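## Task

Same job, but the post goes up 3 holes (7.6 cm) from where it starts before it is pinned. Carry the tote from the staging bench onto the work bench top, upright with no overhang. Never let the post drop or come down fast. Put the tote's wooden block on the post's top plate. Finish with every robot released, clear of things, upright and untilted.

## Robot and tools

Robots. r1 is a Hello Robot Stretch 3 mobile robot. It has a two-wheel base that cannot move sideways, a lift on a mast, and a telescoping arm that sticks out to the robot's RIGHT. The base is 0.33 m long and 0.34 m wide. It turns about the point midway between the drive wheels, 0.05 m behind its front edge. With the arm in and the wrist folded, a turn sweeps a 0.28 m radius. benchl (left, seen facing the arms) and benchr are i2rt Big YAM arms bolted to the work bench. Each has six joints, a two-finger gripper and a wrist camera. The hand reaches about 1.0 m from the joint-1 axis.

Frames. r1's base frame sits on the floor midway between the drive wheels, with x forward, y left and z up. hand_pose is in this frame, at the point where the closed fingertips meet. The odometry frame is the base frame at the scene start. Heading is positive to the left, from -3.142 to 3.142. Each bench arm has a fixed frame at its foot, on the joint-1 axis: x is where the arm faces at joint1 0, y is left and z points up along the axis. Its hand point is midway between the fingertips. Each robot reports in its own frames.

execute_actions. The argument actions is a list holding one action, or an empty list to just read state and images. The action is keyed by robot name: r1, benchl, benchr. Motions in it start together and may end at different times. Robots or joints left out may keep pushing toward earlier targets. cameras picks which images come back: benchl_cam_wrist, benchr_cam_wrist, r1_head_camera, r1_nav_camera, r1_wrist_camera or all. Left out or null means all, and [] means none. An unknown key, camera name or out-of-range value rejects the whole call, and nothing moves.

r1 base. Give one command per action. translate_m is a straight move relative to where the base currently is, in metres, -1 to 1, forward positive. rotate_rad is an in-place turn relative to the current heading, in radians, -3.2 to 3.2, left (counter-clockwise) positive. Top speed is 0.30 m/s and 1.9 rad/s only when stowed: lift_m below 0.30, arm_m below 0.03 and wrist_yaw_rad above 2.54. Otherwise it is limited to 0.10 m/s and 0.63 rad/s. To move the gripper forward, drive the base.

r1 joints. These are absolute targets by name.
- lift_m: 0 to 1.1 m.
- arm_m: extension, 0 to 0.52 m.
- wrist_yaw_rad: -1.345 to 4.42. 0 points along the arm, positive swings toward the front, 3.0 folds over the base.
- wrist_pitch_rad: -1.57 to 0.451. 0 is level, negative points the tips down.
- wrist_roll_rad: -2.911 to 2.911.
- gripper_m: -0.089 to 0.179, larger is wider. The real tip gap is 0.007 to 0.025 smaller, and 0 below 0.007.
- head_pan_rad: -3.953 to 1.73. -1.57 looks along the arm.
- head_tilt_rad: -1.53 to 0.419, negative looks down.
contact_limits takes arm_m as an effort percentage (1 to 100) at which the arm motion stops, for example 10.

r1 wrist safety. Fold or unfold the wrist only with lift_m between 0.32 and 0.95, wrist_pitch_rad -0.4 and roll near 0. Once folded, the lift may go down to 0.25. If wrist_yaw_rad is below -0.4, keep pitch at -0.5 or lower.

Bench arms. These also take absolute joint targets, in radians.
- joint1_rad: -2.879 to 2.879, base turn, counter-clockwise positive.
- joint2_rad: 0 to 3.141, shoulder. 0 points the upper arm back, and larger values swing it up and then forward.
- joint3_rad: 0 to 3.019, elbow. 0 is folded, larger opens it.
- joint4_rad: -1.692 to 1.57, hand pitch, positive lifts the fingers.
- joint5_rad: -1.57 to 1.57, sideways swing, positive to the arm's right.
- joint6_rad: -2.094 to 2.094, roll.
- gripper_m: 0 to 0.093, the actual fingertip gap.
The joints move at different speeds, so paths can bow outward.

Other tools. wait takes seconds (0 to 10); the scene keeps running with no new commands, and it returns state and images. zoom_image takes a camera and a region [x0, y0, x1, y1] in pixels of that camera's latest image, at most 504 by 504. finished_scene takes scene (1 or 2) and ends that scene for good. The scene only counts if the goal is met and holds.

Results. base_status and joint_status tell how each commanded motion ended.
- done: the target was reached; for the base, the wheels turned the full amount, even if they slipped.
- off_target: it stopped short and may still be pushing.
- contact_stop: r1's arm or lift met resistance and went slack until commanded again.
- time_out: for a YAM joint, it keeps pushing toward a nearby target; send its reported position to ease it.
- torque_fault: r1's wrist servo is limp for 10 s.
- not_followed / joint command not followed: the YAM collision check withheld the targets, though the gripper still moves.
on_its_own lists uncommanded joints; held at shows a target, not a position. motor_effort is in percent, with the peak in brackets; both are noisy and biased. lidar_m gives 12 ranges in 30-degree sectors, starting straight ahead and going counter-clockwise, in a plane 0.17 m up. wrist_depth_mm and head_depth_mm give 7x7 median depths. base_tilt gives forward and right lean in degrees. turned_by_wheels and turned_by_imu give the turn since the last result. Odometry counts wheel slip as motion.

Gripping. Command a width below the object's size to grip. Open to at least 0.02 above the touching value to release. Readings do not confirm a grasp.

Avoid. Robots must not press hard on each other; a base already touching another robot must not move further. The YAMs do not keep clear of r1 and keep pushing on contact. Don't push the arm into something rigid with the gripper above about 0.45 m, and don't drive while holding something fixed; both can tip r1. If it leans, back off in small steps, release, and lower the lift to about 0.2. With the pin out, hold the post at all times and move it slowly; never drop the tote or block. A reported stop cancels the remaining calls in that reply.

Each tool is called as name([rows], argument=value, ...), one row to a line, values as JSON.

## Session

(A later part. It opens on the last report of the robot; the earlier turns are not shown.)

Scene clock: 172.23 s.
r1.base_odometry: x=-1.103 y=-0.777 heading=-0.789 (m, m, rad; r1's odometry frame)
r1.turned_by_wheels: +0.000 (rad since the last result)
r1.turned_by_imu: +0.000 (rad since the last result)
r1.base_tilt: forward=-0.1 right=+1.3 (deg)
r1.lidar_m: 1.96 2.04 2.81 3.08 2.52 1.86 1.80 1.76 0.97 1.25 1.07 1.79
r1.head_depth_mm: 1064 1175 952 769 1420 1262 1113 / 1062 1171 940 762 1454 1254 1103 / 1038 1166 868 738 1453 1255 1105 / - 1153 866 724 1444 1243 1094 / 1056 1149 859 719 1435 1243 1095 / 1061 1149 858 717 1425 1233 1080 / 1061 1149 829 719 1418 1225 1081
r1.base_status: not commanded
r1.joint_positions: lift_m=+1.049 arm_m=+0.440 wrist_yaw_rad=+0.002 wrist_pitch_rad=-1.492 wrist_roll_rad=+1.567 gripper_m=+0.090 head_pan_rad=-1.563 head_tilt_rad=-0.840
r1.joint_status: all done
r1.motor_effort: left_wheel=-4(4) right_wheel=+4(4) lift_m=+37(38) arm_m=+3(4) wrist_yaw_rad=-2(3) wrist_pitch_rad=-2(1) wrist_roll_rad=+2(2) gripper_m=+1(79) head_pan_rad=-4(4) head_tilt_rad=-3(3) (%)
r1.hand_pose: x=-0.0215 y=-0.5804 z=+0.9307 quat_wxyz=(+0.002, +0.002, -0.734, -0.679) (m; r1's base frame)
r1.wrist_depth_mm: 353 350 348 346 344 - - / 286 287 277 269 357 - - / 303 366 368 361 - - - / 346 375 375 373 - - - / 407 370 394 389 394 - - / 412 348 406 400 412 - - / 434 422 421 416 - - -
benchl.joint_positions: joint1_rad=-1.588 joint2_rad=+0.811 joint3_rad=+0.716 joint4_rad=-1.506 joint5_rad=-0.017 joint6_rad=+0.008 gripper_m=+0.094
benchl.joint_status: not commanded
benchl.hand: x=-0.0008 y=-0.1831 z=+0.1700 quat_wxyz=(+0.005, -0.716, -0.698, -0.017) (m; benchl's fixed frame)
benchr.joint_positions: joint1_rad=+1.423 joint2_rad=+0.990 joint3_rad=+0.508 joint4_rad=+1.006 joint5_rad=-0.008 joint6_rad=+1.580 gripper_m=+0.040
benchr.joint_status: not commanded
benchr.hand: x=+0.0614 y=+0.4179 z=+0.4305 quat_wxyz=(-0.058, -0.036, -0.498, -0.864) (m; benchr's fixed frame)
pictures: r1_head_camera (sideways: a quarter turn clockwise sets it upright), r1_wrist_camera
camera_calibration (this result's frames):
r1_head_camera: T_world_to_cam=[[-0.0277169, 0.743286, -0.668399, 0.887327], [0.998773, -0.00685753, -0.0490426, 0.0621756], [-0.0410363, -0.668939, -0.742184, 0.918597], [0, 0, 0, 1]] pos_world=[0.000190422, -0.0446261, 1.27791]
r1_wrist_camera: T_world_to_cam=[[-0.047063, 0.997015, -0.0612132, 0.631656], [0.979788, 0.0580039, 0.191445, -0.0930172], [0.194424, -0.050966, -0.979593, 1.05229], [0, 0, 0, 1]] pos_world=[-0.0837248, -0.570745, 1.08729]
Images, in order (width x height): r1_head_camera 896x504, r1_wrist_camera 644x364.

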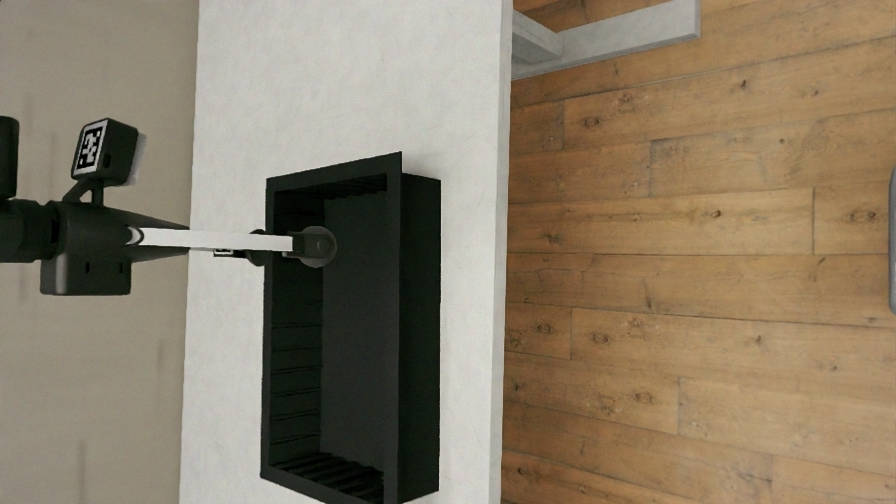

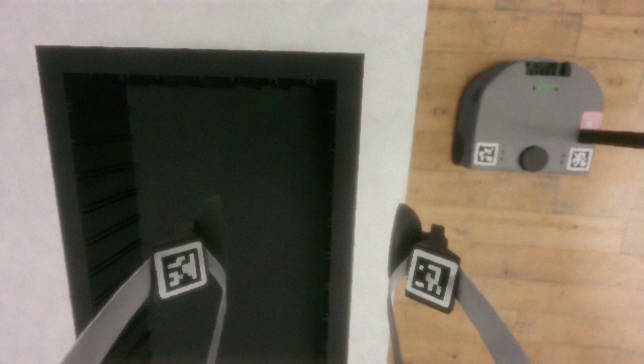

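execute_actions([
  {"r1":{"base":{"translate_m":0.09},"joints":{"arm_m":0.425,"lift_m":0.99}}},
], cameras=[])

execute_actions([
  {"r1":{"joints":{"lift_m":0.905}}},
], cameras=["r1_wrist_camera"])

execute_actions([
  {"r1":{"joints":{"gripper_m":-0.05}}},
], cameras=[])

execute_actions([
  {"r1":{"joints":{"lift_m":1.09,"wrist_pitch_rad":-1.05}}},
], cameras=["r1_head_camera"])

execute_actions([
  {"r1":{"joints":{"arm_m":0.05,"head_pan_rad":1.6,"head_tilt_rad":-0.4}}},
], cameras=["r1_head_camera","r1_wrist_camera"])

Scene clock: 176.50 s.
r1.base_odometry: x=-1.040 y=-0.841 heading=-0.789 (m, m, rad; r1's odometry frame)
r1.turned_by_wheels: +0.000 (rad since the last result)
r1.turned_by_imu: +0.000 (rad since the last result)
r1.base_tilt: forward=+0.0 right=+1.3 (deg)
r1.lidar_m: 1.87 1.95 2.68 3.09 2.66 1.95 1.89 1.77 1.02 1.25 1.01 1.79
r1.head_depth_mm: - 1158 917 767 1423 1261 1107 / 1084 1171 877 728 1464 1254 1107 / - 1155 886 723 1456 1249 1103 / 1056 - 880 719 1440 1254 1097 / 1061 1150 857 717 1437 1244 1092 / 1061 1152 848 723 1419 1225 1089 / 1060 1148 901 756 1419 1231 1082
r1.base_status: done
r1.joint_positions: lift_m=+0.991 arm_m=+0.425 wrist_yaw_rad=+0.002 wrist_pitch_rad=-1.493 wrist_roll_rad=+1.567 gripper_m=+0.090 head_pan_rad=-1.563 head_tilt_rad=-0.840
r1.joint_status: all done
r1.motor_effort: left_wheel=-3(4) right_wheel=+3(9) lift_m=+14(38) arm_m=-3(4) wrist_yaw_rad=-2(2) wrist_pitch_rad=-2(2) wrist_roll_rad=+2(1) gripper_m=+1(0) head_pan_rad=-4(4) head_tilt_rad=-3(3) (%)
r1.hand_pose: x=-0.0215 y=-0.5660 z=+0.8720 quat_wxyz=(+0.002, +0.002, -0.734, -0.679) (m; r1's base frame)
r1.wrist_depth_mm: 286 292 288 285 291 940 961 / 289 302 299 293 298 975 963 / 288 312 308 302 998 - - / 291 321 318 317 - - - / 292 336 327 324 331 - - / 296 346 345 336 343 - - / 287 351 351 348 - - -
benchl.joint_positions: joint1_rad=-1.588 joint2_rad=+0.811 joint3_rad=+0.716 joint4_rad=-1.506 joint5_rad=-0.017 joint6_rad=+0.008 gripper_m=+0.094
benchl.joint_status: not commanded
benchl.hand: x=-0.0008 y=-0.1831 z=+0.1700 quat_wxyz=(+0.005, -0.716, -0.698, -0.017) (m; benchl's fixed frame)
benchr.joint_positions: joint1_rad=+1.423 joint2_rad=+0.990 joint3_rad=+0.508 joint4_rad=+1.006 joint5_rad=-0.008 joint6_rad=+1.580 gripper_m=+0.040
benchr.joint_status: not commanded
benchr.hand: x=+0.0614 y=+0.4179 z=+0.4305 quat_wxyz=(-0.058, -0.036, -0.498, -0.864) (m; benchr's fixed frame)
pictures: none
No camera images: the call's "cameras" was empty. Leave "cameras" out to get every camera's image.

Scene clock: 178.10 s.
r1.base_odometry: x=-1.040 y=-0.841 heading=-0.789 (m, m, rad; r1's odometry frame)
r1.turned_by_wheels: +0.000 (rad since the last result)
r1.turned_by_imu: +0.000 (rad since the last result)
r1.base_tilt: forward=-0.1 right=+1.3 (deg)
r1.lidar_m: 1.87 1.95 2.69 3.09 2.66 1.96 1.89 1.77 1.02 1.25 1.01 1.79
r1.head_depth_mm: 1057 1169 - - 1428 1261 1109 / 1040 - 827 735 1469 1258 1109 / 1018 1114 888 723 1438 1255 1100 / 1042 - 888 717 1436 1242 1096 / 1065 1153 862 717 1426 1235 1096 / 1060 1146 851 722 1420 1236 1092 / 1060 1152 898 755 1408 1233 1082
r1.base_status: not commanded
r1.joint_positions: lift_m=+0.906 arm_m=+0.425 wrist_yaw_rad=+0.002 wrist_pitch_rad=-1.493 wrist_roll_rad=+1.567 gripper_m=+0.090 head_pan_rad=-1.563 head_tilt_rad=-0.840
r1.joint_status: all done
r1.motor_effort: left_wheel=-3(4) right_wheel=+3(3) lift_m=+14(17) arm_m=-3(4) wrist_yaw_rad=-2(2) wrist_pitch_rad=-2(2) wrist_roll_rad=+2(2) gripper_m=+0(1) head_pan_rad=-3(4) head_tilt_rad=-3(3) (%)
r1.hand_pose: x=-0.0215 y=-0.5660 z=+0.7870 quat_wxyz=(+0.002, +0.002, -0.734, -0.679) (m; r1's base frame)
r1.wrist_depth_mm: 212 211 210 128 207 890 857 / 218 218 215 131 215 915 - / 226 225 223 136 223 - - / 233 232 230 141 228 984 969 / 243 241 237 146 237 993 982 / 252 250 246 151 245 - - / 261 257 256 157 - - -
benchl.joint_positions: joint1_rad=-1.588 joint2_rad=+0.811 joint3_rad=+0.716 joint4_rad=-1.506 joint5_rad=-0.017 joint6_rad=+0.008 gripper_m=+0.094
benchl.joint_status: not commanded
benchl.hand: x=-0.0008 y=-0.1831 z=+0.1700 quat_wxyz=(+0.005, -0.716, -0.698, -0.017) (m; benchl's fixed frame)
benchr.joint_positions: joint1_rad=+1.423 joint2_rad=+0.990 joint3_rad=+0.508 joint4_rad=+1.006 joint5_rad=-0.008 joint6_rad=+1.580 gripper_m=+0.040
benchr.joint_status: not commanded
benchr.hand: x=+0.0614 y=+0.4179 z=+0.4305 quat_wxyz=(-0.058, -0.036, -0.498, -0.864) (m; benchr's fixed frame)
pictures: r1_wrist_camera
camera_calibration (this result's frames):
r1_wrist_camera: T_world_to_cam=[[-0.0470625, 0.997037, -0.0608443, 0.608219], [0.979788, 0.0579325, 0.191466, -0.066381], [0.194423, -0.0506037, -0.979612, 0.912384], [0, 0, 0, 1]] pos_world=[-0.0837249, -0.556401, 0.943498]
Images, in order (width x height): r1_wrist_camera 644x364.

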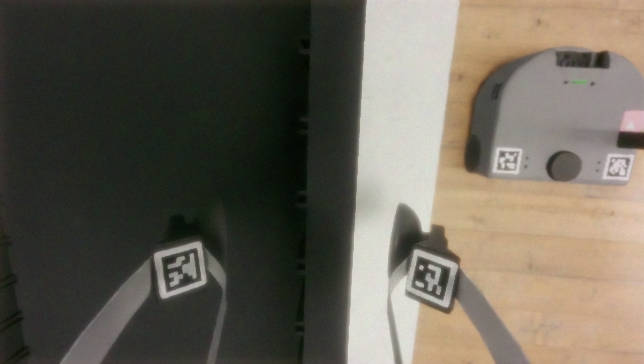

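Scene clock: 180.00 s.
r1.base_odometry: x=-1.040 y=-0.841 heading=-0.789 (m, m, rad; r1's odometry frame)
r1.turned_by_wheels: +0.000 (rad since the last result)
r1.turned_by_imu: +0.000 (rad since the last result)
r1.base_tilt: forward=-0.1 right=+1.3 (deg)
r1.lidar_m: 1.87 1.95 2.67 3.07 2.65 1.96 1.89 1.77 1.02 1.25 1.01 1.79
r1.head_depth_mm: 1060 1176 - - 1443 1266 1109 / 1038 - 813 741 1453 1255 1106 / 1019 1114 894 732 1453 1249 1103 / 1044 - 887 729 1434 1248 1099 / 1060 1153 862 719 1433 1238 1093 / 1061 1150 851 723 1423 1227 1089 / 1055 1154 902 755 1416 1223 1080
r1.base_status: not commanded
r1.joint_positions: lift_m=+0.906 arm_m=+0.425 wrist_yaw_rad=+0.000 wrist_pitch_rad=-1.498 wrist_roll_rad=+1.572 gripper_m=-0.049 head_pan_rad=-1.563 head_tilt_rad=-0.840
r1.joint_status: all done
r1.motor_effort: left_wheel=-3(3) right_wheel=+3(3) lift_m=+15(15) arm_m=-3(3) wrist_yaw_rad=+0(2) wrist_pitch_rad=+0(2) wrist_roll_rad=-1(2) gripper_m=-26(98) head_pan_rad=-3(3) head_tilt_rad=-3(3) (%)
r1.hand_pose: x=-0.0215 y=-0.5645 z=+0.7869 quat_wxyz=(+0.000, +0.000, -0.732, -0.681) (m; r1's base frame)
r1.wrist_depth_mm: 211 209 207 127 208 881 874 / 218 216 214 131 215 919 - / 225 222 221 135 223 - - / 232 232 231 140 229 978 968 / 241 239 235 144 239 - 994 / 249 248 247 149 - - - / 260 255 253 174 256 - -
benchl.joint_positions: joint1_rad=-1.588 joint2_rad=+0.811 joint3_rad=+0.716 joint4_rad=-1.506 joint5_rad=-0.017 joint6_rad=+0.008 gripper_m=+0.094
benchl.joint_status: not commanded
benchl.hand: x=-0.0008 y=-0.1831 z=+0.1700 quat_wxyz=(+0.005, -0.716, -0.698, -0.017) (m; benchl's fixed frame)
benchr.joint_positions: joint1_rad=+1.423 joint2_rad=+0.990 joint3_rad=+0.508 joint4_rad=+1.006 joint5_rad=-0.008 joint6_rad=+1.580 gripper_m=+0.040
benchr.joint_status: not commanded
benchr.hand: x=+0.0614 y=+0.4179 z=+0.4305 quat_wxyz=(-0.058, -0.036, -0.498, -0.864) (m; benchr's fixed frame)
pictures: none
No camera images: the call's "cameras" was empty. Leave "cameras" out to get every camera's image.

Scene clock: 182.50 s.
r1.base_odometry: x=-1.040 y=-0.841 heading=-0.789 (m, m, rad; r1's odometry frame)
r1.turned_by_wheels: +0.000 (rad since the last result)
r1.turned_by_imu: +0.000 (rad since the last result)
r1.base_tilt: forward=-0.1 right=+1.4 (deg)
r1.lidar_m: 1.87 1.95 2.68 3.09 2.66 1.96 1.89 1.77 1.02 1.25 1.01 1.79
r1.head_depth_mm: 1061 1170 946 770 1426 1264 1113 / 1077 660 907 763 1458 1256 1105 / 1106 656 901 757 1449 1256 1104 / - 653 893 751 1444 1244 1097 / 1059 648 888 748 1429 1237 1091 / 1062 642 879 762 1419 1230 1086 / 1057 1151 904 756 1413 1227 1081
r1.base_status: not commanded
r1.joint_positions: lift_m=+1.089 arm_m=+0.425 wrist_yaw_rad=+0.001 wrist_pitch_rad=-1.090 wrist_roll_rad=+1.570 gripper_m=-0.037 head_pan_rad=-1.563 head_tilt_rad=-0.840
r1.joint_status: all done
r1.on_its_own: gripper_m is held at -0.038, not at your -0.050, by its stall guard, which is not easing now
r1.motor_effort: left_wheel=-3(3) right_wheel=+3(3) lift_m=+41(41) arm_m=-3(3) wrist_yaw_rad=-1(1) wrist_pitch_rad=+13(14) wrist_roll_rad=+0(2) gripper_m=-23(27) head_pan_rad=-3(4) head_tilt_rad=-3(3) (%)
r1.hand_pose: x=-0.0214 y=-0.6671 z=+0.9895 quat_wxyz=(+0.001, +0.001, -0.855, -0.519) (m; r1's base frame)
r1.wrist_depth_mm: 546 328 337 161 357 338 313 / 557 573 345 166 369 346 325 / 564 620 356 172 379 357 337 / 572 634 366 177 387 366 895 / 582 663 381 152 403 374 916 / 607 672 381 165 417 382 916 / 606 732 371 202 416 393 973
benchl.joint_positions: joint1_rad=-1.588 joint2_rad=+0.811 joint3_rad=+0.716 joint4_rad=-1.506 joint5_rad=-0.017 joint6_rad=+0.008 gripper_m=+0.094
benchl.joint_status: not commanded
benchl.hand: x=-0.0008 y=-0.1831 z=+0.1700 quat_wxyz=(+0.005, -0.716, -0.698, -0.017) (m; benchl's fixed frame)
benchr.joint_positions: joint1_rad=+1.423 joint2_rad=+0.990 joint3_rad=+0.508 joint4_rad=+1.006 joint5_rad=-0.008 joint6_rad=+1.580 gripper_m=+0.040
benchr.joint_status: not commanded
benchr.hand: x=+0.0614 y=+0.4179 z=+0.4305 quat_wxyz=(-0.058, -0.036, -0.498, -0.864) (m; benchr's fixed frame)
pictures: r1_head_camera (sideways: a quarter turn clockwise sets it upright)
camera_calibration (this result's frames):
r1_head_camera: T_world_to_cam=[[-0.0277169, 0.743286, -0.668399, 0.887326], [0.998773, -0.00685764, -0.0490426, 0.0621756], [-0.0410363, -0.668938, -0.742184, 0.918597], [0, 0, 0, 1]] pos_world=[0.000190417, -0.0446261, 1.27791]
Images, in order (width x height): r1_head_camera 896x504.

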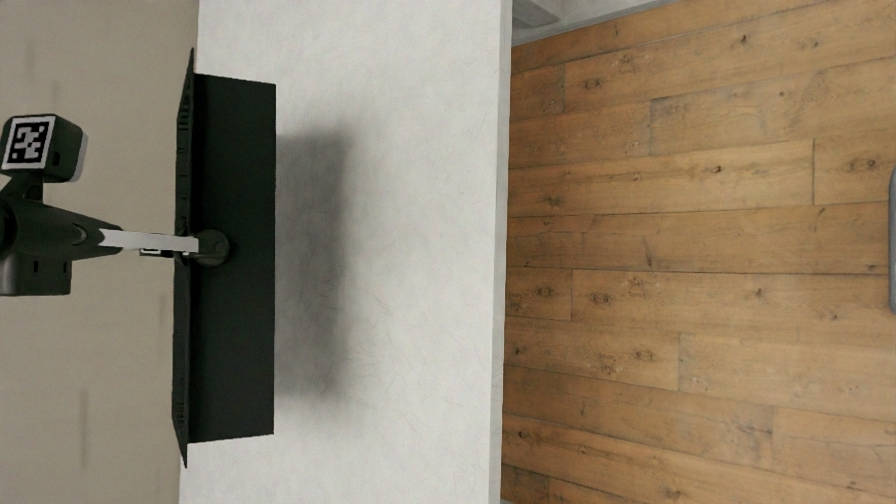

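Scene clock: 186.47 s.
r1.base_odometry: x=-1.040 y=-0.841 heading=-0.789 (m, m, rad; r1's odometry frame)
r1.turned_by_wheels: +0.000 (rad since the last result)
r1.turned_by_imu: +0.000 (rad since the last result)
r1.base_tilt: forward=+0.0 right=+1.3 (deg)
r1.lidar_m: 1.87 1.95 2.68 3.08 2.66 1.95 1.89 1.77 1.02 1.25 1.01 1.79
r1.head_depth_mm: 2925 3148 3413 3312 2226 1681 1350 / 2902 3143 3337 3197 2210 1666 1344 / 2918 3077 3277 3253 2202 1670 1345 / 2925 3087 3324 3218 2191 1655 1336 / 2913 3085 3301 3183 2179 1647 1329 / 2935 3105 3326 3184 2151 1639 1325 / 2935 3126 3167 2947 2142 1637 1318
r1.base_status: not commanded
r1.joint_positions: lift_m=+1.089 arm_m=+0.050 wrist_yaw_rad=+0.001 wrist_pitch_rad=-1.090 wrist_roll_rad=+1.570 gripper_m=-0.037 head_pan_rad=+1.593 head_tilt_rad=-0.409
r1.joint_status: all done
r1.on_its_own: gripper_m is held at -0.038, not at your -0.050, by its stall guard, which is not easing now
r1.motor_effort: left_wheel=-3(3) right_wheel=+3(3) lift_m=+40(40) arm_m=-4(5) wrist_yaw_rad=-1(1) wrist_pitch_rad=+13(13) wrist_roll_rad=+0(1) gripper_m=-22(22) head_pan_rad=+5(51) head_tilt_rad=+3(20) (%)
r1.hand_pose: x=-0.0214 y=-0.2922 z=+0.9895 quat_wxyz=(+0.001, +0.001, -0.855, -0.519) (m; r1's base frame)
r1.wrist_depth_mm: 679 323 335 161 - 952 839 / 695 589 345 167 - 975 - / 761 601 357 173 - - - / 784 646 371 177 - - 914 / 809 662 379 151 - - 923 / 853 709 382 165 - - 975 / 880 756 369 201 - - 987
benchl.joint_positions: joint1_rad=-1.588 joint2_rad=+0.811 joint3_rad=+0.716 joint4_rad=-1.506 joint5_rad=-0.017 joint6_rad=+0.008 gripper_m=+0.094
benchl.joint_status: not commanded
benchl.hand: x=-0.0008 y=-0.1831 z=+0.1700 quat_wxyz=(+0.005, -0.716, -0.698, -0.017) (m; benchl's fixed frame)
benchr.joint_positions: joint1_rad=+1.423 joint2_rad=+0.990 joint3_rad=+0.508 joint4_rad=+1.006 joint5_rad=-0.008 joint6_rad=+1.580 gripper_m=+0.040
benchr.joint_status: not commanded
benchr.hand: x=+0.0614 y=+0.4179 z=+0.4305 quat_wxyz=(-0.058, -0.036, -0.498, -0.864) (m; benchr's fixed frame)
pictures: r1_head_camera (sideways: a quarter turn clockwise sets it upright), r1_wrist_camera
camera_calibration (this result's frames):
r1_head_camera: T_world_to_cam=[[0.0310135, -0.395068, -0.918128, 1.21254], [-0.99919, 0.0113122, -0.0386193, 0.0608182], [0.0256433, 0.918582, -0.394397, 0.465734], [0, 0, 0, 1]] pos_world=[0.0112209, 0.0505325, 1.2993]
r1_wrist_camera: T_world_to_cam=[[-0.0439157, 0.893521, -0.446869, 0.699377], [0.97983, 0.125807, 0.155262, -0.0654824], [0.194949, -0.431037, -0.881023, 0.915908], [0, 0, 0, 1]] pos_world=[-0.08368, -0.221879, 1.12963]
Images, in order (width x height): r1_head_camera 896x504, r1_wrist_camera 644x364.

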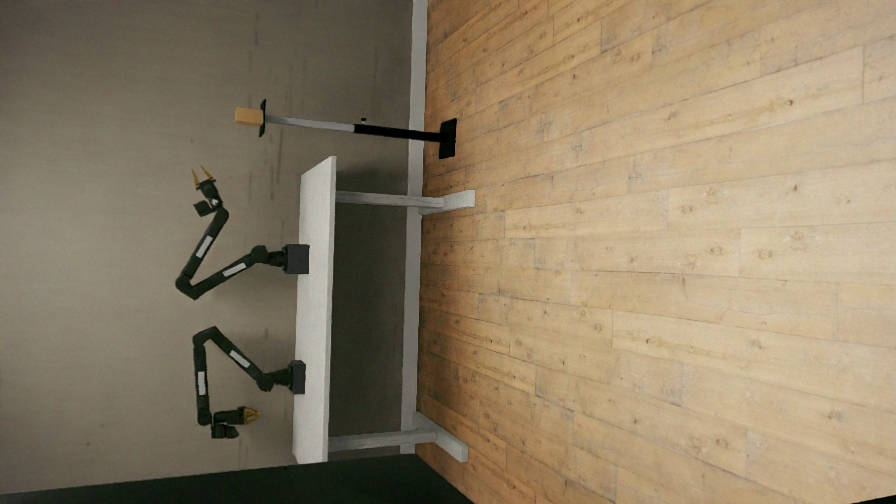

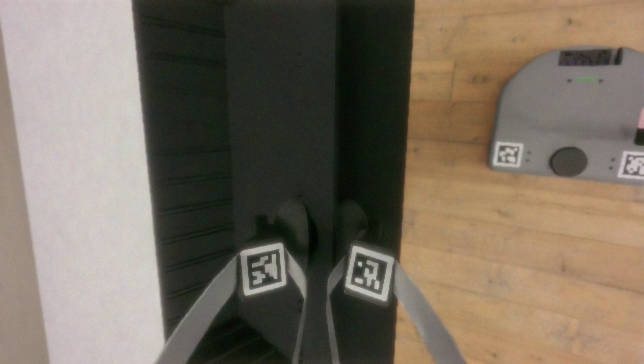

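execute_actions([
  {"r1":{"base":{"rotate_rad":1.694},"joints":{"head_pan_rad":-1.57,"head_tilt_rad":-0.6}}},
], cameras=[])

execute_actions([
  {"r1":{"base":{"translate_m":1.0}}},
], cameras=[])

execute_actions([
  {"r1":{"base":{"translate_m":1.0}}},
], cameras=[])

execute_actions([
  {"r1":{"base":{"rotate_rad":1.448},"joints":{"wrist_pitch_rad":-0.85,"lift_m":1.1}}},
], cameras=["r1_nav_camera"])

Scene clock: 191.10 s.
r1.base_odometry: x=-1.040 y=-0.841 heading=+0.905 (m, m, rad; r1's odometry frame)
r1.turned_by_wheels: +1.694 (rad since the last result)
r1.turned_by_imu: +1.697 (rad since the last result)
r1.base_tilt: forward=-0.1 right=+1.3 (deg)
r1.lidar_m: 3.09 2.36 1.91 1.89 1.03 1.02 1.25 1.01 1.90 1.87 2.04 3.12
r1.head_depth_mm: - - - - - 383 1204 / - - - - 581 380 1195 / - - - - - 377 1198 / 1538 1736 1910 - - 378 1196 / 1565 1741 1957 2139 578 371 1193 / 1592 1765 1969 2158 590 368 1178 / 1603 1794 2018 2169 569 365 1156
r1.base_status: done
r1.joint_positions: lift_m=+1.089 arm_m=+0.050 wrist_yaw_rad=+0.001 wrist_pitch_rad=-1.090 wrist_roll_rad=+1.570 gripper_m=-0.037 head_pan_rad=-1.563 head_tilt_rad=-0.593
r1.joint_status: all done
r1.on_its_own: gripper_m is held at -0.038, not at your -0.050, by its stall guard, which is not easing now
r1.motor_effort: left_wheel=-4(8) right_wheel=+4(9) lift_m=+41(40) arm_m=-4(4) wrist_yaw_rad=-1(1) wrist_pitch_rad=+13(13) wrist_roll_rad=+0(0) gripper_m=-23(22) head_pan_rad=-4(51) head_tilt_rad=-2(14) (%)
r1.hand_pose: x=-0.0214 y=-0.2922 z=+0.9895 quat_wxyz=(+0.001, +0.001, -0.855, -0.519) (m; r1's base frame)
r1.wrist_depth_mm: - 325 333 161 199 920 839 / - - 346 166 - 991 - / - - 355 172 - - - / - - 367 177 - - 943 / - - 386 151 - - 935 / - - 383 166 - - 988 / - - 374 201 - - -
benchl.joint_positions: joint1_rad=-1.588 joint2_rad=+0.811 joint3_rad=+0.716 joint4_rad=-1.506 joint5_rad=-0.017 joint6_rad=+0.008 gripper_m=+0.094
benchl.joint_status: not commanded
benchl.hand: x=-0.0008 y=-0.1831 z=+0.1700 quat_wxyz=(+0.005, -0.716, -0.698, -0.017) (m; benchl's fixed frame)
benchr.joint_positions: joint1_rad=+1.423 joint2_rad=+0.990 joint3_rad=+0.508 joint4_rad=+1.006 joint5_rad=-0.008 joint6_rad=+1.580 gripper_m=+0.040
benchr.joint_status: not commanded
benchr.hand: x=+0.0614 y=+0.4179 z=+0.4305 quat_wxyz=(-0.058, -0.036, -0.498, -0.864) (m; benchr's fixed frame)
pictures: none
No camera images: the call's "cameras" was empty. Leave "cameras" out to get every camera's image.

Scene clock: 202.97 s.
r1.base_odometry: x=-0.422 y=-0.054 heading=+0.905 (m, m, rad; r1's odometry frame)
r1.turned_by_wheels: +0.000 (rad since the last result)
r1.turned_by_imu: -0.002 (rad since the last result)
r1.base_tilt: forward=+0.0 right=+1.3 (deg)
r1.lidar_m: 2.22 2.19 1.76 1.75 1.90 1.87 1.96 1.97 2.04 2.01 2.19 2.13
r1.head_depth_mm: - - - - - 385 1206 / - - - - 581 381 1202 / - - - - - 378 1194 / 1656 1888 2058 - - 378 1196 / 1688 1883 2090 2268 577 371 1186 / 1717 1904 2143 2237 591 367 1181 / 1726 1917 2157 2249 566 364 1155
r1.base_status: done
r1.joint_positions: lift_m=+1.089 arm_m=+0.050 wrist_yaw_rad=+0.001 wrist_pitch_rad=-1.090 wrist_roll_rad=+1.570 gripper_m=-0.037 head_pan_rad=-1.563 head_tilt_rad=-0.593
r1.joint_status: not commanded
r1.on_its_own: gripper_m is held at -0.038, not at your -0.050, by its stall guard, which is not easing now
r1.motor_effort: left_wheel=-3(5) right_wheel=+4(8) lift_m=+40(41) arm_m=-3(4) wrist_yaw_rad=-1(1) wrist_pitch_rad=+13(13) wrist_roll_rad=+0(0) gripper_m=-23(23) head_pan_rad=-5(4) head_tilt_rad=-2(2) (%)
r1.hand_pose: x=-0.0214 y=-0.2922 z=+0.9895 quat_wxyz=(+0.001, +0.001, -0.855, -0.519) (m; r1's base frame)
r1.wrist_depth_mm: - 326 336 160 - 959 876 / - - 344 166 - 963 - / - - 357 172 - - - / - - 364 177 - - 925 / - - 383 152 - - 963 / - - 385 165 - - 954 / - - 372 200 - - 993
benchl.joint_positions: joint1_rad=-1.588 joint2_rad=+0.811 joint3_rad=+0.716 joint4_rad=-1.506 joint5_rad=-0.017 joint6_rad=+0.008 gripper_m=+0.094
benchl.joint_status: not commanded
benchl.hand: x=-0.0008 y=-0.1831 z=+0.1700 quat_wxyz=(+0.005, -0.716, -0.698, -0.017) (m; benchl's fixed frame)
benchr.joint_positions: joint1_rad=+1.423 joint2_rad=+0.990 joint3_rad=+0.508 joint4_rad=+1.006 joint5_rad=-0.008 joint6_rad=+1.580 gripper_m=+0.040
benchr.joint_status: not commanded
benchr.hand: x=+0.0614 y=+0.4179 z=+0.4305 quat_wxyz=(-0.058, -0.036, -0.498, -0.864) (m; benchr's fixed frame)
pictures: none
No camera images: the call's "cameras" was empty. Leave "cameras" out to get every camera's image.

Scene clock: 214.83 s.
r1.base_odometry: x=+0.196 y=+0.732 heading=+0.905 (m, m, rad; r1's odometry frame)
r1.turned_by_wheels: +0.000 (rad since the last result)
r1.turned_by_imu: -0.002 (rad since the last result)
r1.base_tilt: forward=-0.1 right=+1.4 (deg)
r1.lidar_m: 1.52 1.26 1.62 1.61 1.75 2.68 2.82 2.71 2.17 2.16 1.45 1.23
r1.head_depth_mm: - - - - - 385 1203 / - - - - 580 381 1202 / - - - - - 378 1205 / 1771 2012 2182 - - 378 1194 / 1790 2009 2227 2424 577 370 1186 / 1829 2035 2292 2260 591 367 1187 / 1850 2074 2301 2238 567 364 1151
r1.base_status: done
r1.joint_positions: lift_m=+1.089 arm_m=+0.050 wrist_yaw_rad=+0.001 wrist_pitch_rad=-1.090 wrist_roll_rad=+1.570 gripper_m=-0.037 head_pan_rad=-1.563 head_tilt_rad=-0.593
r1.joint_status: not commanded
r1.on_its_own: gripper_m is held at -0.038, not at your -0.050, by its stall guard, which is not easing now
r1.motor_effort: left_wheel=-3(5) right_wheel=+3(9) lift_m=+40(40) arm_m=-3(3) wrist_yaw_rad=-1(1) wrist_pitch_rad=+13(13) wrist_roll_rad=+0(1) gripper_m=-22(22) head_pan_rad=-4(4) head_tilt_rad=-2(2) (%)
r1.hand_pose: x=-0.0214 y=-0.2922 z=+0.9895 quat_wxyz=(+0.001, +0.001, -0.855, -0.519) (m; r1's base frame)
r1.wrist_depth_mm: - 326 337 161 997 961 834 / - - 348 167 - 992 - / - - 357 173 - - - / - - 368 178 - - 930 / - - 382 152 - - 931 / - - 386 165 - - 962 / - - 374 200 - - 993
benchl.joint_positions: joint1_rad=-1.588 joint2_rad=+0.811 joint3_rad=+0.716 joint4_rad=-1.506 joint5_rad=-0.017 joint6_rad=+0.008 gripper_m=+0.094
benchl.joint_status: not commanded
benchl.hand: x=-0.0008 y=-0.1831 z=+0.1700 quat_wxyz=(+0.005, -0.716, -0.698, -0.017) (m; benchl's fixed frame)
benchr.joint_positions: joint1_rad=+1.423 joint2_rad=+0.990 joint3_rad=+0.508 joint4_rad=+1.006 joint5_rad=-0.008 joint6_rad=+1.580 gripper_m=+0.040
benchr.joint_status: not commanded
benchr.hand: x=+0.0614 y=+0.4179 z=+0.4305 quat_wxyz=(-0.058, -0.036, -0.498, -0.864) (m; benchr's fixed frame)
pictures: none
No camera images: the call's "cameras" was empty. Leave "cameras" out to get every camera's image.

Scene clock: 218.10 s.
r1.base_odometry: x=+0.196 y=+0.732 heading=+2.353 (m, m, rad; r1's odometry frame)
r1.turned_by_wheels: +1.448 (rad since the last result)
r1.turned_by_imu: +1.451 (rad since the last result)
r1.base_tilt: forward=+0.0 right=+1.3 (deg)
r1.lidar_m: 1.61 1.68 2.35 2.83 2.94 2.21 2.15 2.11 1.23 1.52 1.26 1.65
r1.head_depth_mm: - - - - 1581 1442 1205 / - - - - 1714 1432 1199 / - - - - 1723 1431 1198 / 1245 1377 1474 - 1681 1420 1194 / 1215 1379 1471 - 1734 1420 1186 / 1210 1337 1235 1011 1736 1406 1188 / 1212 1358 1358 1002 1720 1408 1179
r1.base_status: done
r1.joint_positions: lift_m=+1.098 arm_m=+0.050 wrist_yaw_rad=+0.001 wrist_pitch_rad=-0.863 wrist_roll_rad=+1.570 gripper_m=-0.038 head_pan_rad=-1.563 head_tilt_rad=-0.593
r1.joint_status: all done
joint sent to its limit — the command would take r1.lift_m past its upper limit, so that joint was sent only as far as its limit.
r1.on_its_own: gripper_m is held at -0.038, not at your -0.050, by its stall guard, which is not easing now
r1.motor_effort: left_wheel=-4(10) right_wheel=+4(8) lift_m=+37(39) arm_m=-3(3) wrist_yaw_rad=-1(1) wrist_pitch_rad=+4(18) wrist_roll_rad=+0(0) gripper_m=-15(23) head_pan_rad=-4(3) head_tilt_rad=-2(2) (%)
r1.hand_pose: x=-0.0213 y=-0.3434 z=+1.0260 quat_wxyz=(+0.001, +0.001, -0.908, -0.418) (m; r1's base frame)
r1.wrist_depth_mm: 936 816 677 - - 981 870 / 981 951 704 - - 988 875 / - 989 723 - - - 895 / - - 760 - - - 918 / 909 967 786 - - - 899 / - - 868 - - - 949 / - - 819 - - - 942
benchl.joint_positions: joint1_rad=-1.588 joint2_rad=+0.811 joint3_rad=+0.716 joint4_rad=-1.506 joint5_rad=-0.017 joint6_rad=+0.008 gripper_m=+0.094
benchl.joint_status: not commanded
benchl.hand: x=-0.0008 y=-0.1831 z=+0.1700 quat_wxyz=(+0.005, -0.716, -0.698, -0.017) (m; benchl's fixed frame)
benchr.joint_positions: joint1_rad=+1.423 joint2_rad=+0.990 joint3_rad=+0.508 joint4_rad=+1.006 joint5_rad=-0.008 joint6_rad=+1.580 gripper_m=+0.040
benchr.joint_status: not commanded
benchr.hand: x=+0.0614 y=+0.4179 z=+0.4305 quat_wxyz=(-0.058, -0.036, -0.498, -0.864) (m; benchr's fixed frame)
pictures: r1_nav_camera (sideways: a quarter turn counterclockwise sets it upright)
camera_calibration (this result's frames):
r1_nav_camera: T_world_to_cam=[[-0.0418221, -0.577392, 0.815395, -1.01205], [-0.99903, 0.0354418, -0.026144, 0.0892117], [-0.0138037, -0.815698, -0.578314, 0.709563], [0, 0, 0, 1]] pos_world=[0.0565936, -0.00872485, 1.23791]
Images, in order (width x height): r1_nav_camera 672x504.

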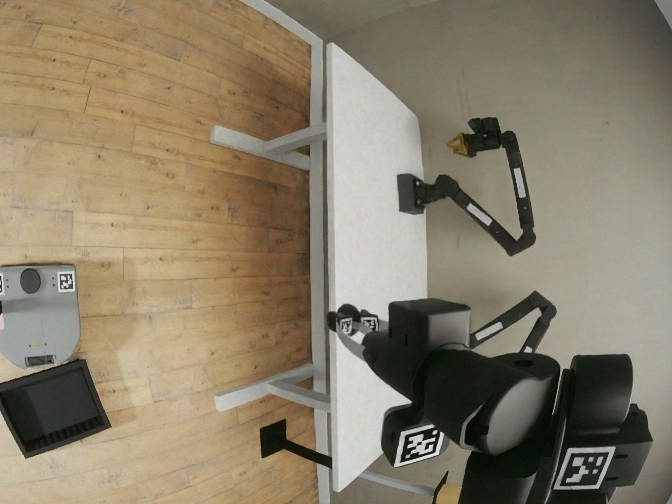

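execute_actions([
  {"r1":{"base":{"translate_m":0.1},"joints":{"lift_m":0.8,"wrist_pitch_rad":-1.5,"gripper_m":0.09,"head_tilt_rad":-1.1}}},
], cameras=[])

execute_actions([
  {"r1":{"base":{"rotate_rad":-1.4},"joints":{"lift_m":0.36,"arm_m":0.2}}},
], cameras=["r1_head_camera","r1_wrist_camera"])

Scene clock: 222.30 s.
r1.base_odometry: x=+0.125 y=+0.803 heading=+2.352 (m, m, rad; r1's odometry frame)
r1.turned_by_wheels: +0.000 (rad since the last result)
r1.turned_by_imu: +0.000 (rad since the last result)
r1.base_tilt: forward=-0.1 right=+1.3 (deg)
r1.lidar_m: 1.51 1.58 2.20 2.82 2.97 2.32 2.25 1.55 1.28 1.52 1.21 1.56
r1.head_depth_mm: 959 870 1623 - - - - / 945 865 1643 - - 1183 1068 / 937 1731 1635 - 1256 1209 - / 927 1723 1599 - 1246 1192 - / 922 1712 1595 1421 1258 1179 1072 / 913 1703 1571 1403 1271 1159 1065 / 902 1632 1520 1405 1264 1152 1063
r1.base_status: done
r1.joint_positions: lift_m=+0.801 arm_m=+0.050 wrist_yaw_rad=+0.001 wrist_pitch_rad=-1.492 wrist_roll_rad=+1.570 gripper_m=+0.090 head_pan_rad=-1.563 head_tilt_rad=-1.086
r1.joint_status: all done
r1.motor_effort: left_wheel=-3(7) right_wheel=+3(6) lift_m=+14(34) arm_m=-3(3) wrist_yaw_rad=-1(1) wrist_pitch_rad=-3(2) wrist_roll_rad=+0(0) gripper_m=+0(80) head_pan_rad=-4(4) head_tilt_rad=-4(23) (%)
r1.hand_pose: x=-0.0215 y=-0.1911 z=+0.6819 quat_wxyz=(+0.001, +0.000, -0.734, -0.679) (m; r1's base frame)
r1.wrist_depth_mm: 827 800 804 785 782 764 773 / 853 821 835 816 - 789 789 / 885 850 843 852 - 803 798 / 900 900 889 876 876 852 856 / 900 925 897 907 871 879 883 / 948 969 945 934 916 900 916 / - 989 961 960 952 937 936
benchl.joint_positions: joint1_rad=-1.588 joint2_rad=+0.811 joint3_rad=+0.716 joint4_rad=-1.506 joint5_rad=-0.017 joint6_rad=+0.008 gripper_m=+0.094
benchl.joint_status: not commanded
benchl.hand: x=-0.0008 y=-0.1831 z=+0.1700 quat_wxyz=(+0.005, -0.716, -0.698, -0.017) (m; benchl's fixed frame)
benchr.joint_positions: joint1_rad=+1.423 joint2_rad=+0.990 joint3_rad=+0.508 joint4_rad=+1.006 joint5_rad=-0.008 joint6_rad=+1.580 gripper_m=+0.040
benchr.joint_status: not commanded
benchr.hand: x=+0.0614 y=+0.4179 z=+0.4305 quat_wxyz=(-0.058, -0.036, -0.498, -0.864) (m; benchr's fixed frame)
pictures: none
No camera images: the call's "cameras" was empty. Leave "cameras" out to get every camera's image.

Scene clock: 227.13 s.
r1.base_odometry: x=+0.125 y=+0.803 heading=+0.953 (m, m, rad; r1's odometry frame)
r1.turned_by_wheels: -1.400 (rad since the last result)
r1.turned_by_imu: -1.402 (rad since the last result)
r1.base_tilt: forward=-0.1 right=+1.3 (deg)
r1.lidar_m: 1.22 1.21 1.51 1.51 1.67 2.69 2.98 2.74 2.26 2.26 1.52 1.28
r1.head_depth_mm: 2020 1863 1628 1456 1307 1193 1104 / 2035 1863 1627 1443 1288 1179 1109 / 2045 1831 1617 1452 1282 - - / 2050 1832 1594 1447 1266 1192 - / 2071 1810 1586 1388 1260 1179 1070 / 2086 1796 1578 1415 1269 1162 1063 / 2053 1796 1568 1399 1263 1152 1061
r1.base_status: done
r1.joint_positions: lift_m=+0.361 arm_m=+0.200 wrist_yaw_rad=+0.001 wrist_pitch_rad=-1.493 wrist_roll_rad=+1.570 gripper_m=+0.090 head_pan_rad=-1.563 head_tilt_rad=-1.087
r1.joint_status: all done
r1.motor_effort: left_wheel=+4(8) right_wheel=-4(8) lift_m=+14(13) arm_m=+3(3) wrist_yaw_rad=-1(1) wrist_pitch_rad=-2(3) wrist_roll_rad=+0(0) gripper_m=+0(0) head_pan_rad=-4(4) head_tilt_rad=-4(4) (%)
r1.hand_pose: x=-0.0215 y=-0.3403 z=+0.2420 quat_wxyz=(+0.001, +0.000, -0.734, -0.679) (m; r1's base frame)
r1.wrist_depth_mm: 357 381 374 379 371 368 - / 362 390 386 380 380 - - / 372 404 404 398 396 - - / 372 423 415 410 405 - - / 374 427 424 424 420 - - / 458 359 374 442 436 428 432 / 470 474 459 455 452 447 443
benchl.joint_positions: joint1_rad=-1.588 joint2_rad=+0.811 joint3_rad=+0.716 joint4_rad=-1.506 joint5_rad=-0.017 joint6_rad=+0.008 gripper_m=+0.094
benchl.joint_status: not commanded
benchl.hand: x=-0.0008 y=-0.1831 z=+0.1700 quat_wxyz=(+0.005, -0.716, -0.698, -0.017) (m; benchl's fixed frame)
benchr.joint_positions: joint1_rad=+1.423 joint2_rad=+0.990 joint3_rad=+0.508 joint4_rad=+1.006 joint5_rad=-0.008 joint6_rad=+1.580 gripper_m=+0.040
benchr.joint_status: not commanded
benchr.hand: x=+0.0614 y=+0.4179 z=+0.4305 quat_wxyz=(-0.058, -0.036, -0.498, -0.864) (m; benchr's fixed frame)
pictures: r1_head_camera (sideways: a quarter turn clockwise sets it upright), r1_wrist_camera
camera_calibration (this result's frames):
r1_head_camera: T_world_to_cam=[[-0.029012, 0.883827, -0.466913, 0.624839], [0.998681, 0.00583112, -0.051016, 0.0647293], [-0.0423667, -0.467777, -0.88283, 1.10145], [0, 0, 0, 1]] pos_world=[0.000148795, -0.0373942, 1.26744]
r1_wrist_camera: T_world_to_cam=[[-0.0436827, 0.997193, -0.0608089, 0.350148], [0.979935, 0.0546158, 0.191687, 0.0237098], [0.194471, -0.0512154, -0.97957, 0.389704], [0, 0, 0, 1]] pos_world=[-0.0837246, -0.330502, 0.39849]
Images, in order (width x height): r1_head_camera 896x504, r1_wrist_camera 644x364.

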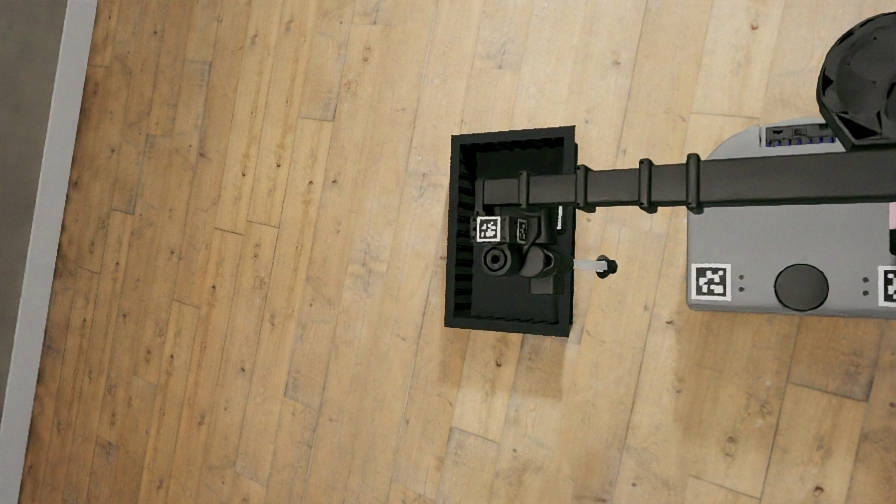

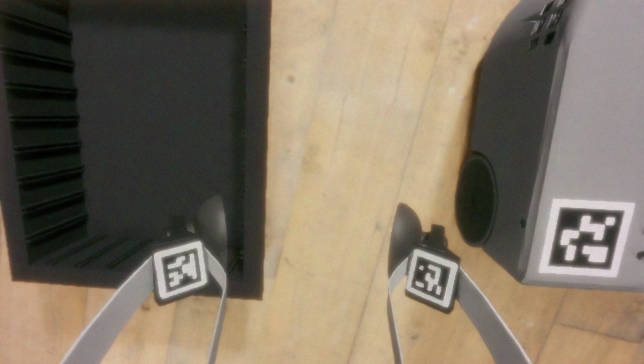

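execute_actions([
  {"r1":{"base":{"translate_m":-0.08},"joints":{"arm_m":0.255}}},
], cameras=["r1_wrist_camera"])

execute_actions([
  {"r1":{"joints":{"lift_m":0.17}}},
], cameras=["r1_wrist_camera","r1_head_camera"])

Scene clock: 231.30 s.
r1.base_odometry: x=+0.079 y=+0.738 heading=+0.953 (m, m, rad; r1's odometry frame)
r1.turned_by_wheels: +0.000 (rad since the last result)
r1.turned_by_imu: +0.001 (rad since the last result)
r1.base_tilt: forward=-0.1 right=+1.3 (deg)
r1.lidar_m: 1.29 1.30 1.53 1.52 1.69 2.72 2.89 2.73 2.24 2.24 1.57 1.34
r1.head_depth_mm: 2015 1876 1631 1444 1314 1187 1102 / 2034 1850 1630 1438 1293 1182 1108 / 2033 1837 1615 1455 1281 - - / 2068 1821 1591 1477 1272 1200 - / 2060 1816 1583 1371 1281 1185 1069 / 2068 1792 1573 1407 1259 1158 1062 / 2052 1787 1582 1401 1267 1155 1060
r1.base_status: done
r1.joint_positions: lift_m=+0.361 arm_m=+0.255 wrist_yaw_rad=+0.001 wrist_pitch_rad=-1.493 wrist_roll_rad=+1.570 gripper_m=+0.090 head_pan_rad=-1.563 head_tilt_rad=-1.087
r1.joint_status: all done
r1.motor_effort: left_wheel=+4(7) right_wheel=-4(8) lift_m=+13(14) arm_m=+3(5) wrist_yaw_rad=-1(1) wrist_pitch_rad=-2(2) wrist_roll_rad=+1(0) gripper_m=+1(0) head_pan_rad=-4(4) head_tilt_rad=-4(4) (%)
r1.hand_pose: x=-0.0215 y=-0.3953 z=+0.2420 quat_wxyz=(+0.001, +0.000, -0.734, -0.679) (m; r1's base frame)
r1.wrist_depth_mm: 316 374 378 375 368 367 - / 332 389 384 385 385 379 - / 340 403 398 395 393 390 - / 383 413 413 405 407 400 - / 397 424 426 423 418 417 - / 454 406 441 438 445 430 428 / 476 375 374 449 452 446 442
benchl.joint_positions: joint1_rad=-1.588 joint2_rad=+0.811 joint3_rad=+0.716 joint4_rad=-1.506 joint5_rad=-0.017 joint6_rad=+0.008 gripper_m=+0.094
benchl.joint_status: not commanded
benchl.hand: x=-0.0008 y=-0.1831 z=+0.1700 quat_wxyz=(+0.005, -0.716, -0.698, -0.017) (m; benchl's fixed frame)
benchr.joint_positions: joint1_rad=+1.423 joint2_rad=+0.990 joint3_rad=+0.508 joint4_rad=+1.006 joint5_rad=-0.008 joint6_rad=+1.580 gripper_m=+0.040
benchr.joint_status: not commanded
benchr.hand: x=+0.0614 y=+0.4179 z=+0.4305 quat_wxyz=(-0.058, -0.036, -0.498, -0.864) (m; benchr's fixed frame)
pictures: r1_wrist_camera
camera_calibration (this result's frames):
r1_wrist_camera: T_world_to_cam=[[-0.0436826, 0.997195, -0.0607771, 0.404971], [0.979935, 0.0546096, 0.191689, 0.02671], [0.19447, -0.0511841, -0.979572, 0.386901], [0, 0, 0, 1]] pos_world=[-0.0837246, -0.385491, 0.39849]
Images, in order (width x height): r1_wrist_camera 644x364.

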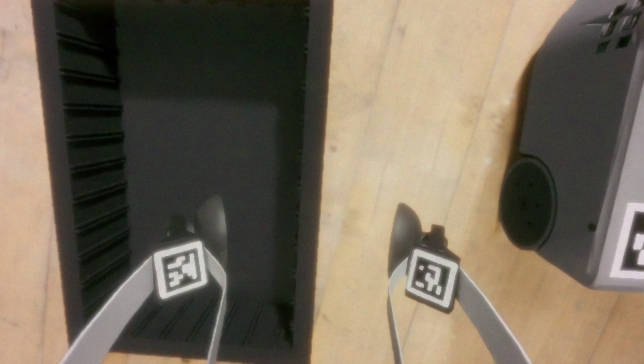

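Scene clock: 233.87 s.
r1.base_odometry: x=+0.079 y=+0.738 heading=+0.953 (m, m, rad; r1's odometry frame)
r1.turned_by_wheels: +0.000 (rad since the last result)
r1.turned_by_imu: +0.000 (rad since the last result)
r1.base_tilt: forward=-0.1 right=+1.3 (deg)
r1.lidar_m: 1.29 1.30 1.53 1.52 1.69 2.72 2.89 2.72 2.25 2.24 1.57 1.34
r1.head_depth_mm: 2012 1868 1634 1453 1313 1191 1091 / 2022 1843 1622 1446 1296 1179 1112 / 2055 1836 1616 1428 1279 1208 - / 2048 1825 1613 1424 1261 1209 - / 2067 1815 1585 1370 1275 1178 1067 / 2088 1796 1573 1406 1258 1165 1069 / 2069 1783 1576 1395 1264 1151 1056
r1.base_status: not commanded
r1.joint_positions: lift_m=+0.171 arm_m=+0.255 wrist_yaw_rad=+0.001 wrist_pitch_rad=-1.493 wrist_roll_rad=+1.570 gripper_m=+0.090 head_pan_rad=-1.563 head_tilt_rad=-1.087
r1.joint_status: all done
r1.motor_effort: left_wheel=+4(4) right_wheel=-4(4) lift_m=+13(10) arm_m=+3(3) wrist_yaw_rad=-1(1) wrist_pitch_rad=-2(2) wrist_roll_rad=+0(0) gripper_m=+0(1) head_pan_rad=-4(4) head_tilt_rad=-4(4) (%)
r1.hand_pose: x=-0.0215 y=-0.3953 z=+0.0520 quat_wxyz=(+0.001, +0.000, -0.734, -0.679) (m; r1's base frame)
r1.wrist_depth_mm: 199 197 194 192 194 192 191 / 205 202 202 199 199 197 197 / 211 210 206 205 206 205 202 / 220 217 214 212 212 211 209 / 227 224 219 219 220 216 216 / 234 235 228 228 230 226 223 / 242 241 238 236 235 233 232
benchl.joint_positions: joint1_rad=-1.588 joint2_rad=+0.811 joint3_rad=+0.716 joint4_rad=-1.506 joint5_rad=-0.017 joint6_rad=+0.008 gripper_m=+0.094
benchl.joint_status: not commanded
benchl.hand: x=-0.0008 y=-0.1831 z=+0.1700 quat_wxyz=(+0.005, -0.716, -0.698, -0.017) (m; benchl's fixed frame)
benchr.joint_positions: joint1_rad=+1.423 joint2_rad=+0.990 joint3_rad=+0.508 joint4_rad=+1.006 joint5_rad=-0.008 joint6_rad=+1.580 gripper_m=+0.040
benchr.joint_status: not commanded
benchr.hand: x=+0.0614 y=+0.4179 z=+0.4305 quat_wxyz=(-0.058, -0.036, -0.498, -0.864) (m; benchr's fixed frame)
pictures: r1_head_camera (sideways: a quarter turn clockwise sets it upright), r1_wrist_camera
camera_calibration (this result's frames):
r1_head_camera: T_world_to_cam=[[-0.0289825, 0.883828, -0.466913, 0.624839], [0.998681, 0.00579779, -0.051016, 0.0647293], [-0.0423823, -0.467776, -0.88283, 1.10145], [0, 0, 0, 1]] pos_world=[0.000147546, -0.037394, 1.26744]
r1_wrist_camera: T_world_to_cam=[[-0.0436823, 0.997199, -0.0607081, 0.393411], [0.979935, 0.054596, 0.191693, 0.0631242], [0.19447, -0.0511165, -0.979576, 0.200812], [0, 0, 0, 1]] pos_world=[-0.0837246, -0.385491, 0.208494]
Images, in order (width x height): r1_head_camera 896x504, r1_wrist_camera 644x364.

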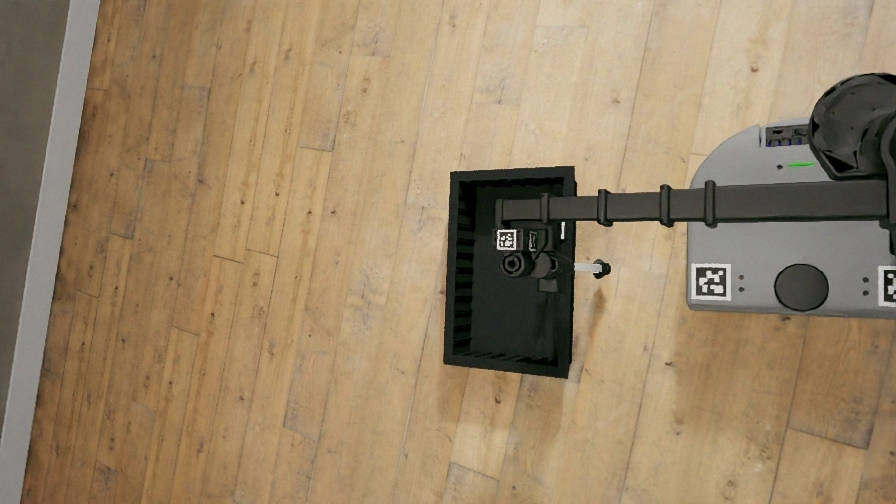

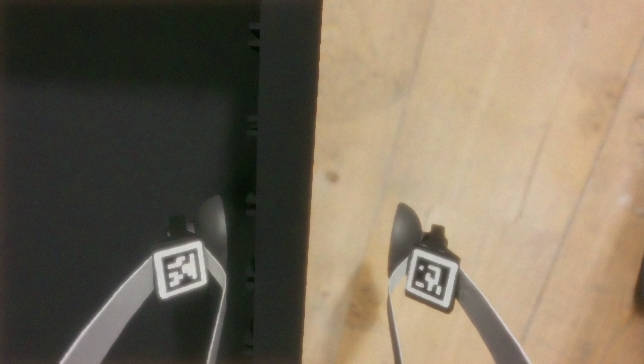

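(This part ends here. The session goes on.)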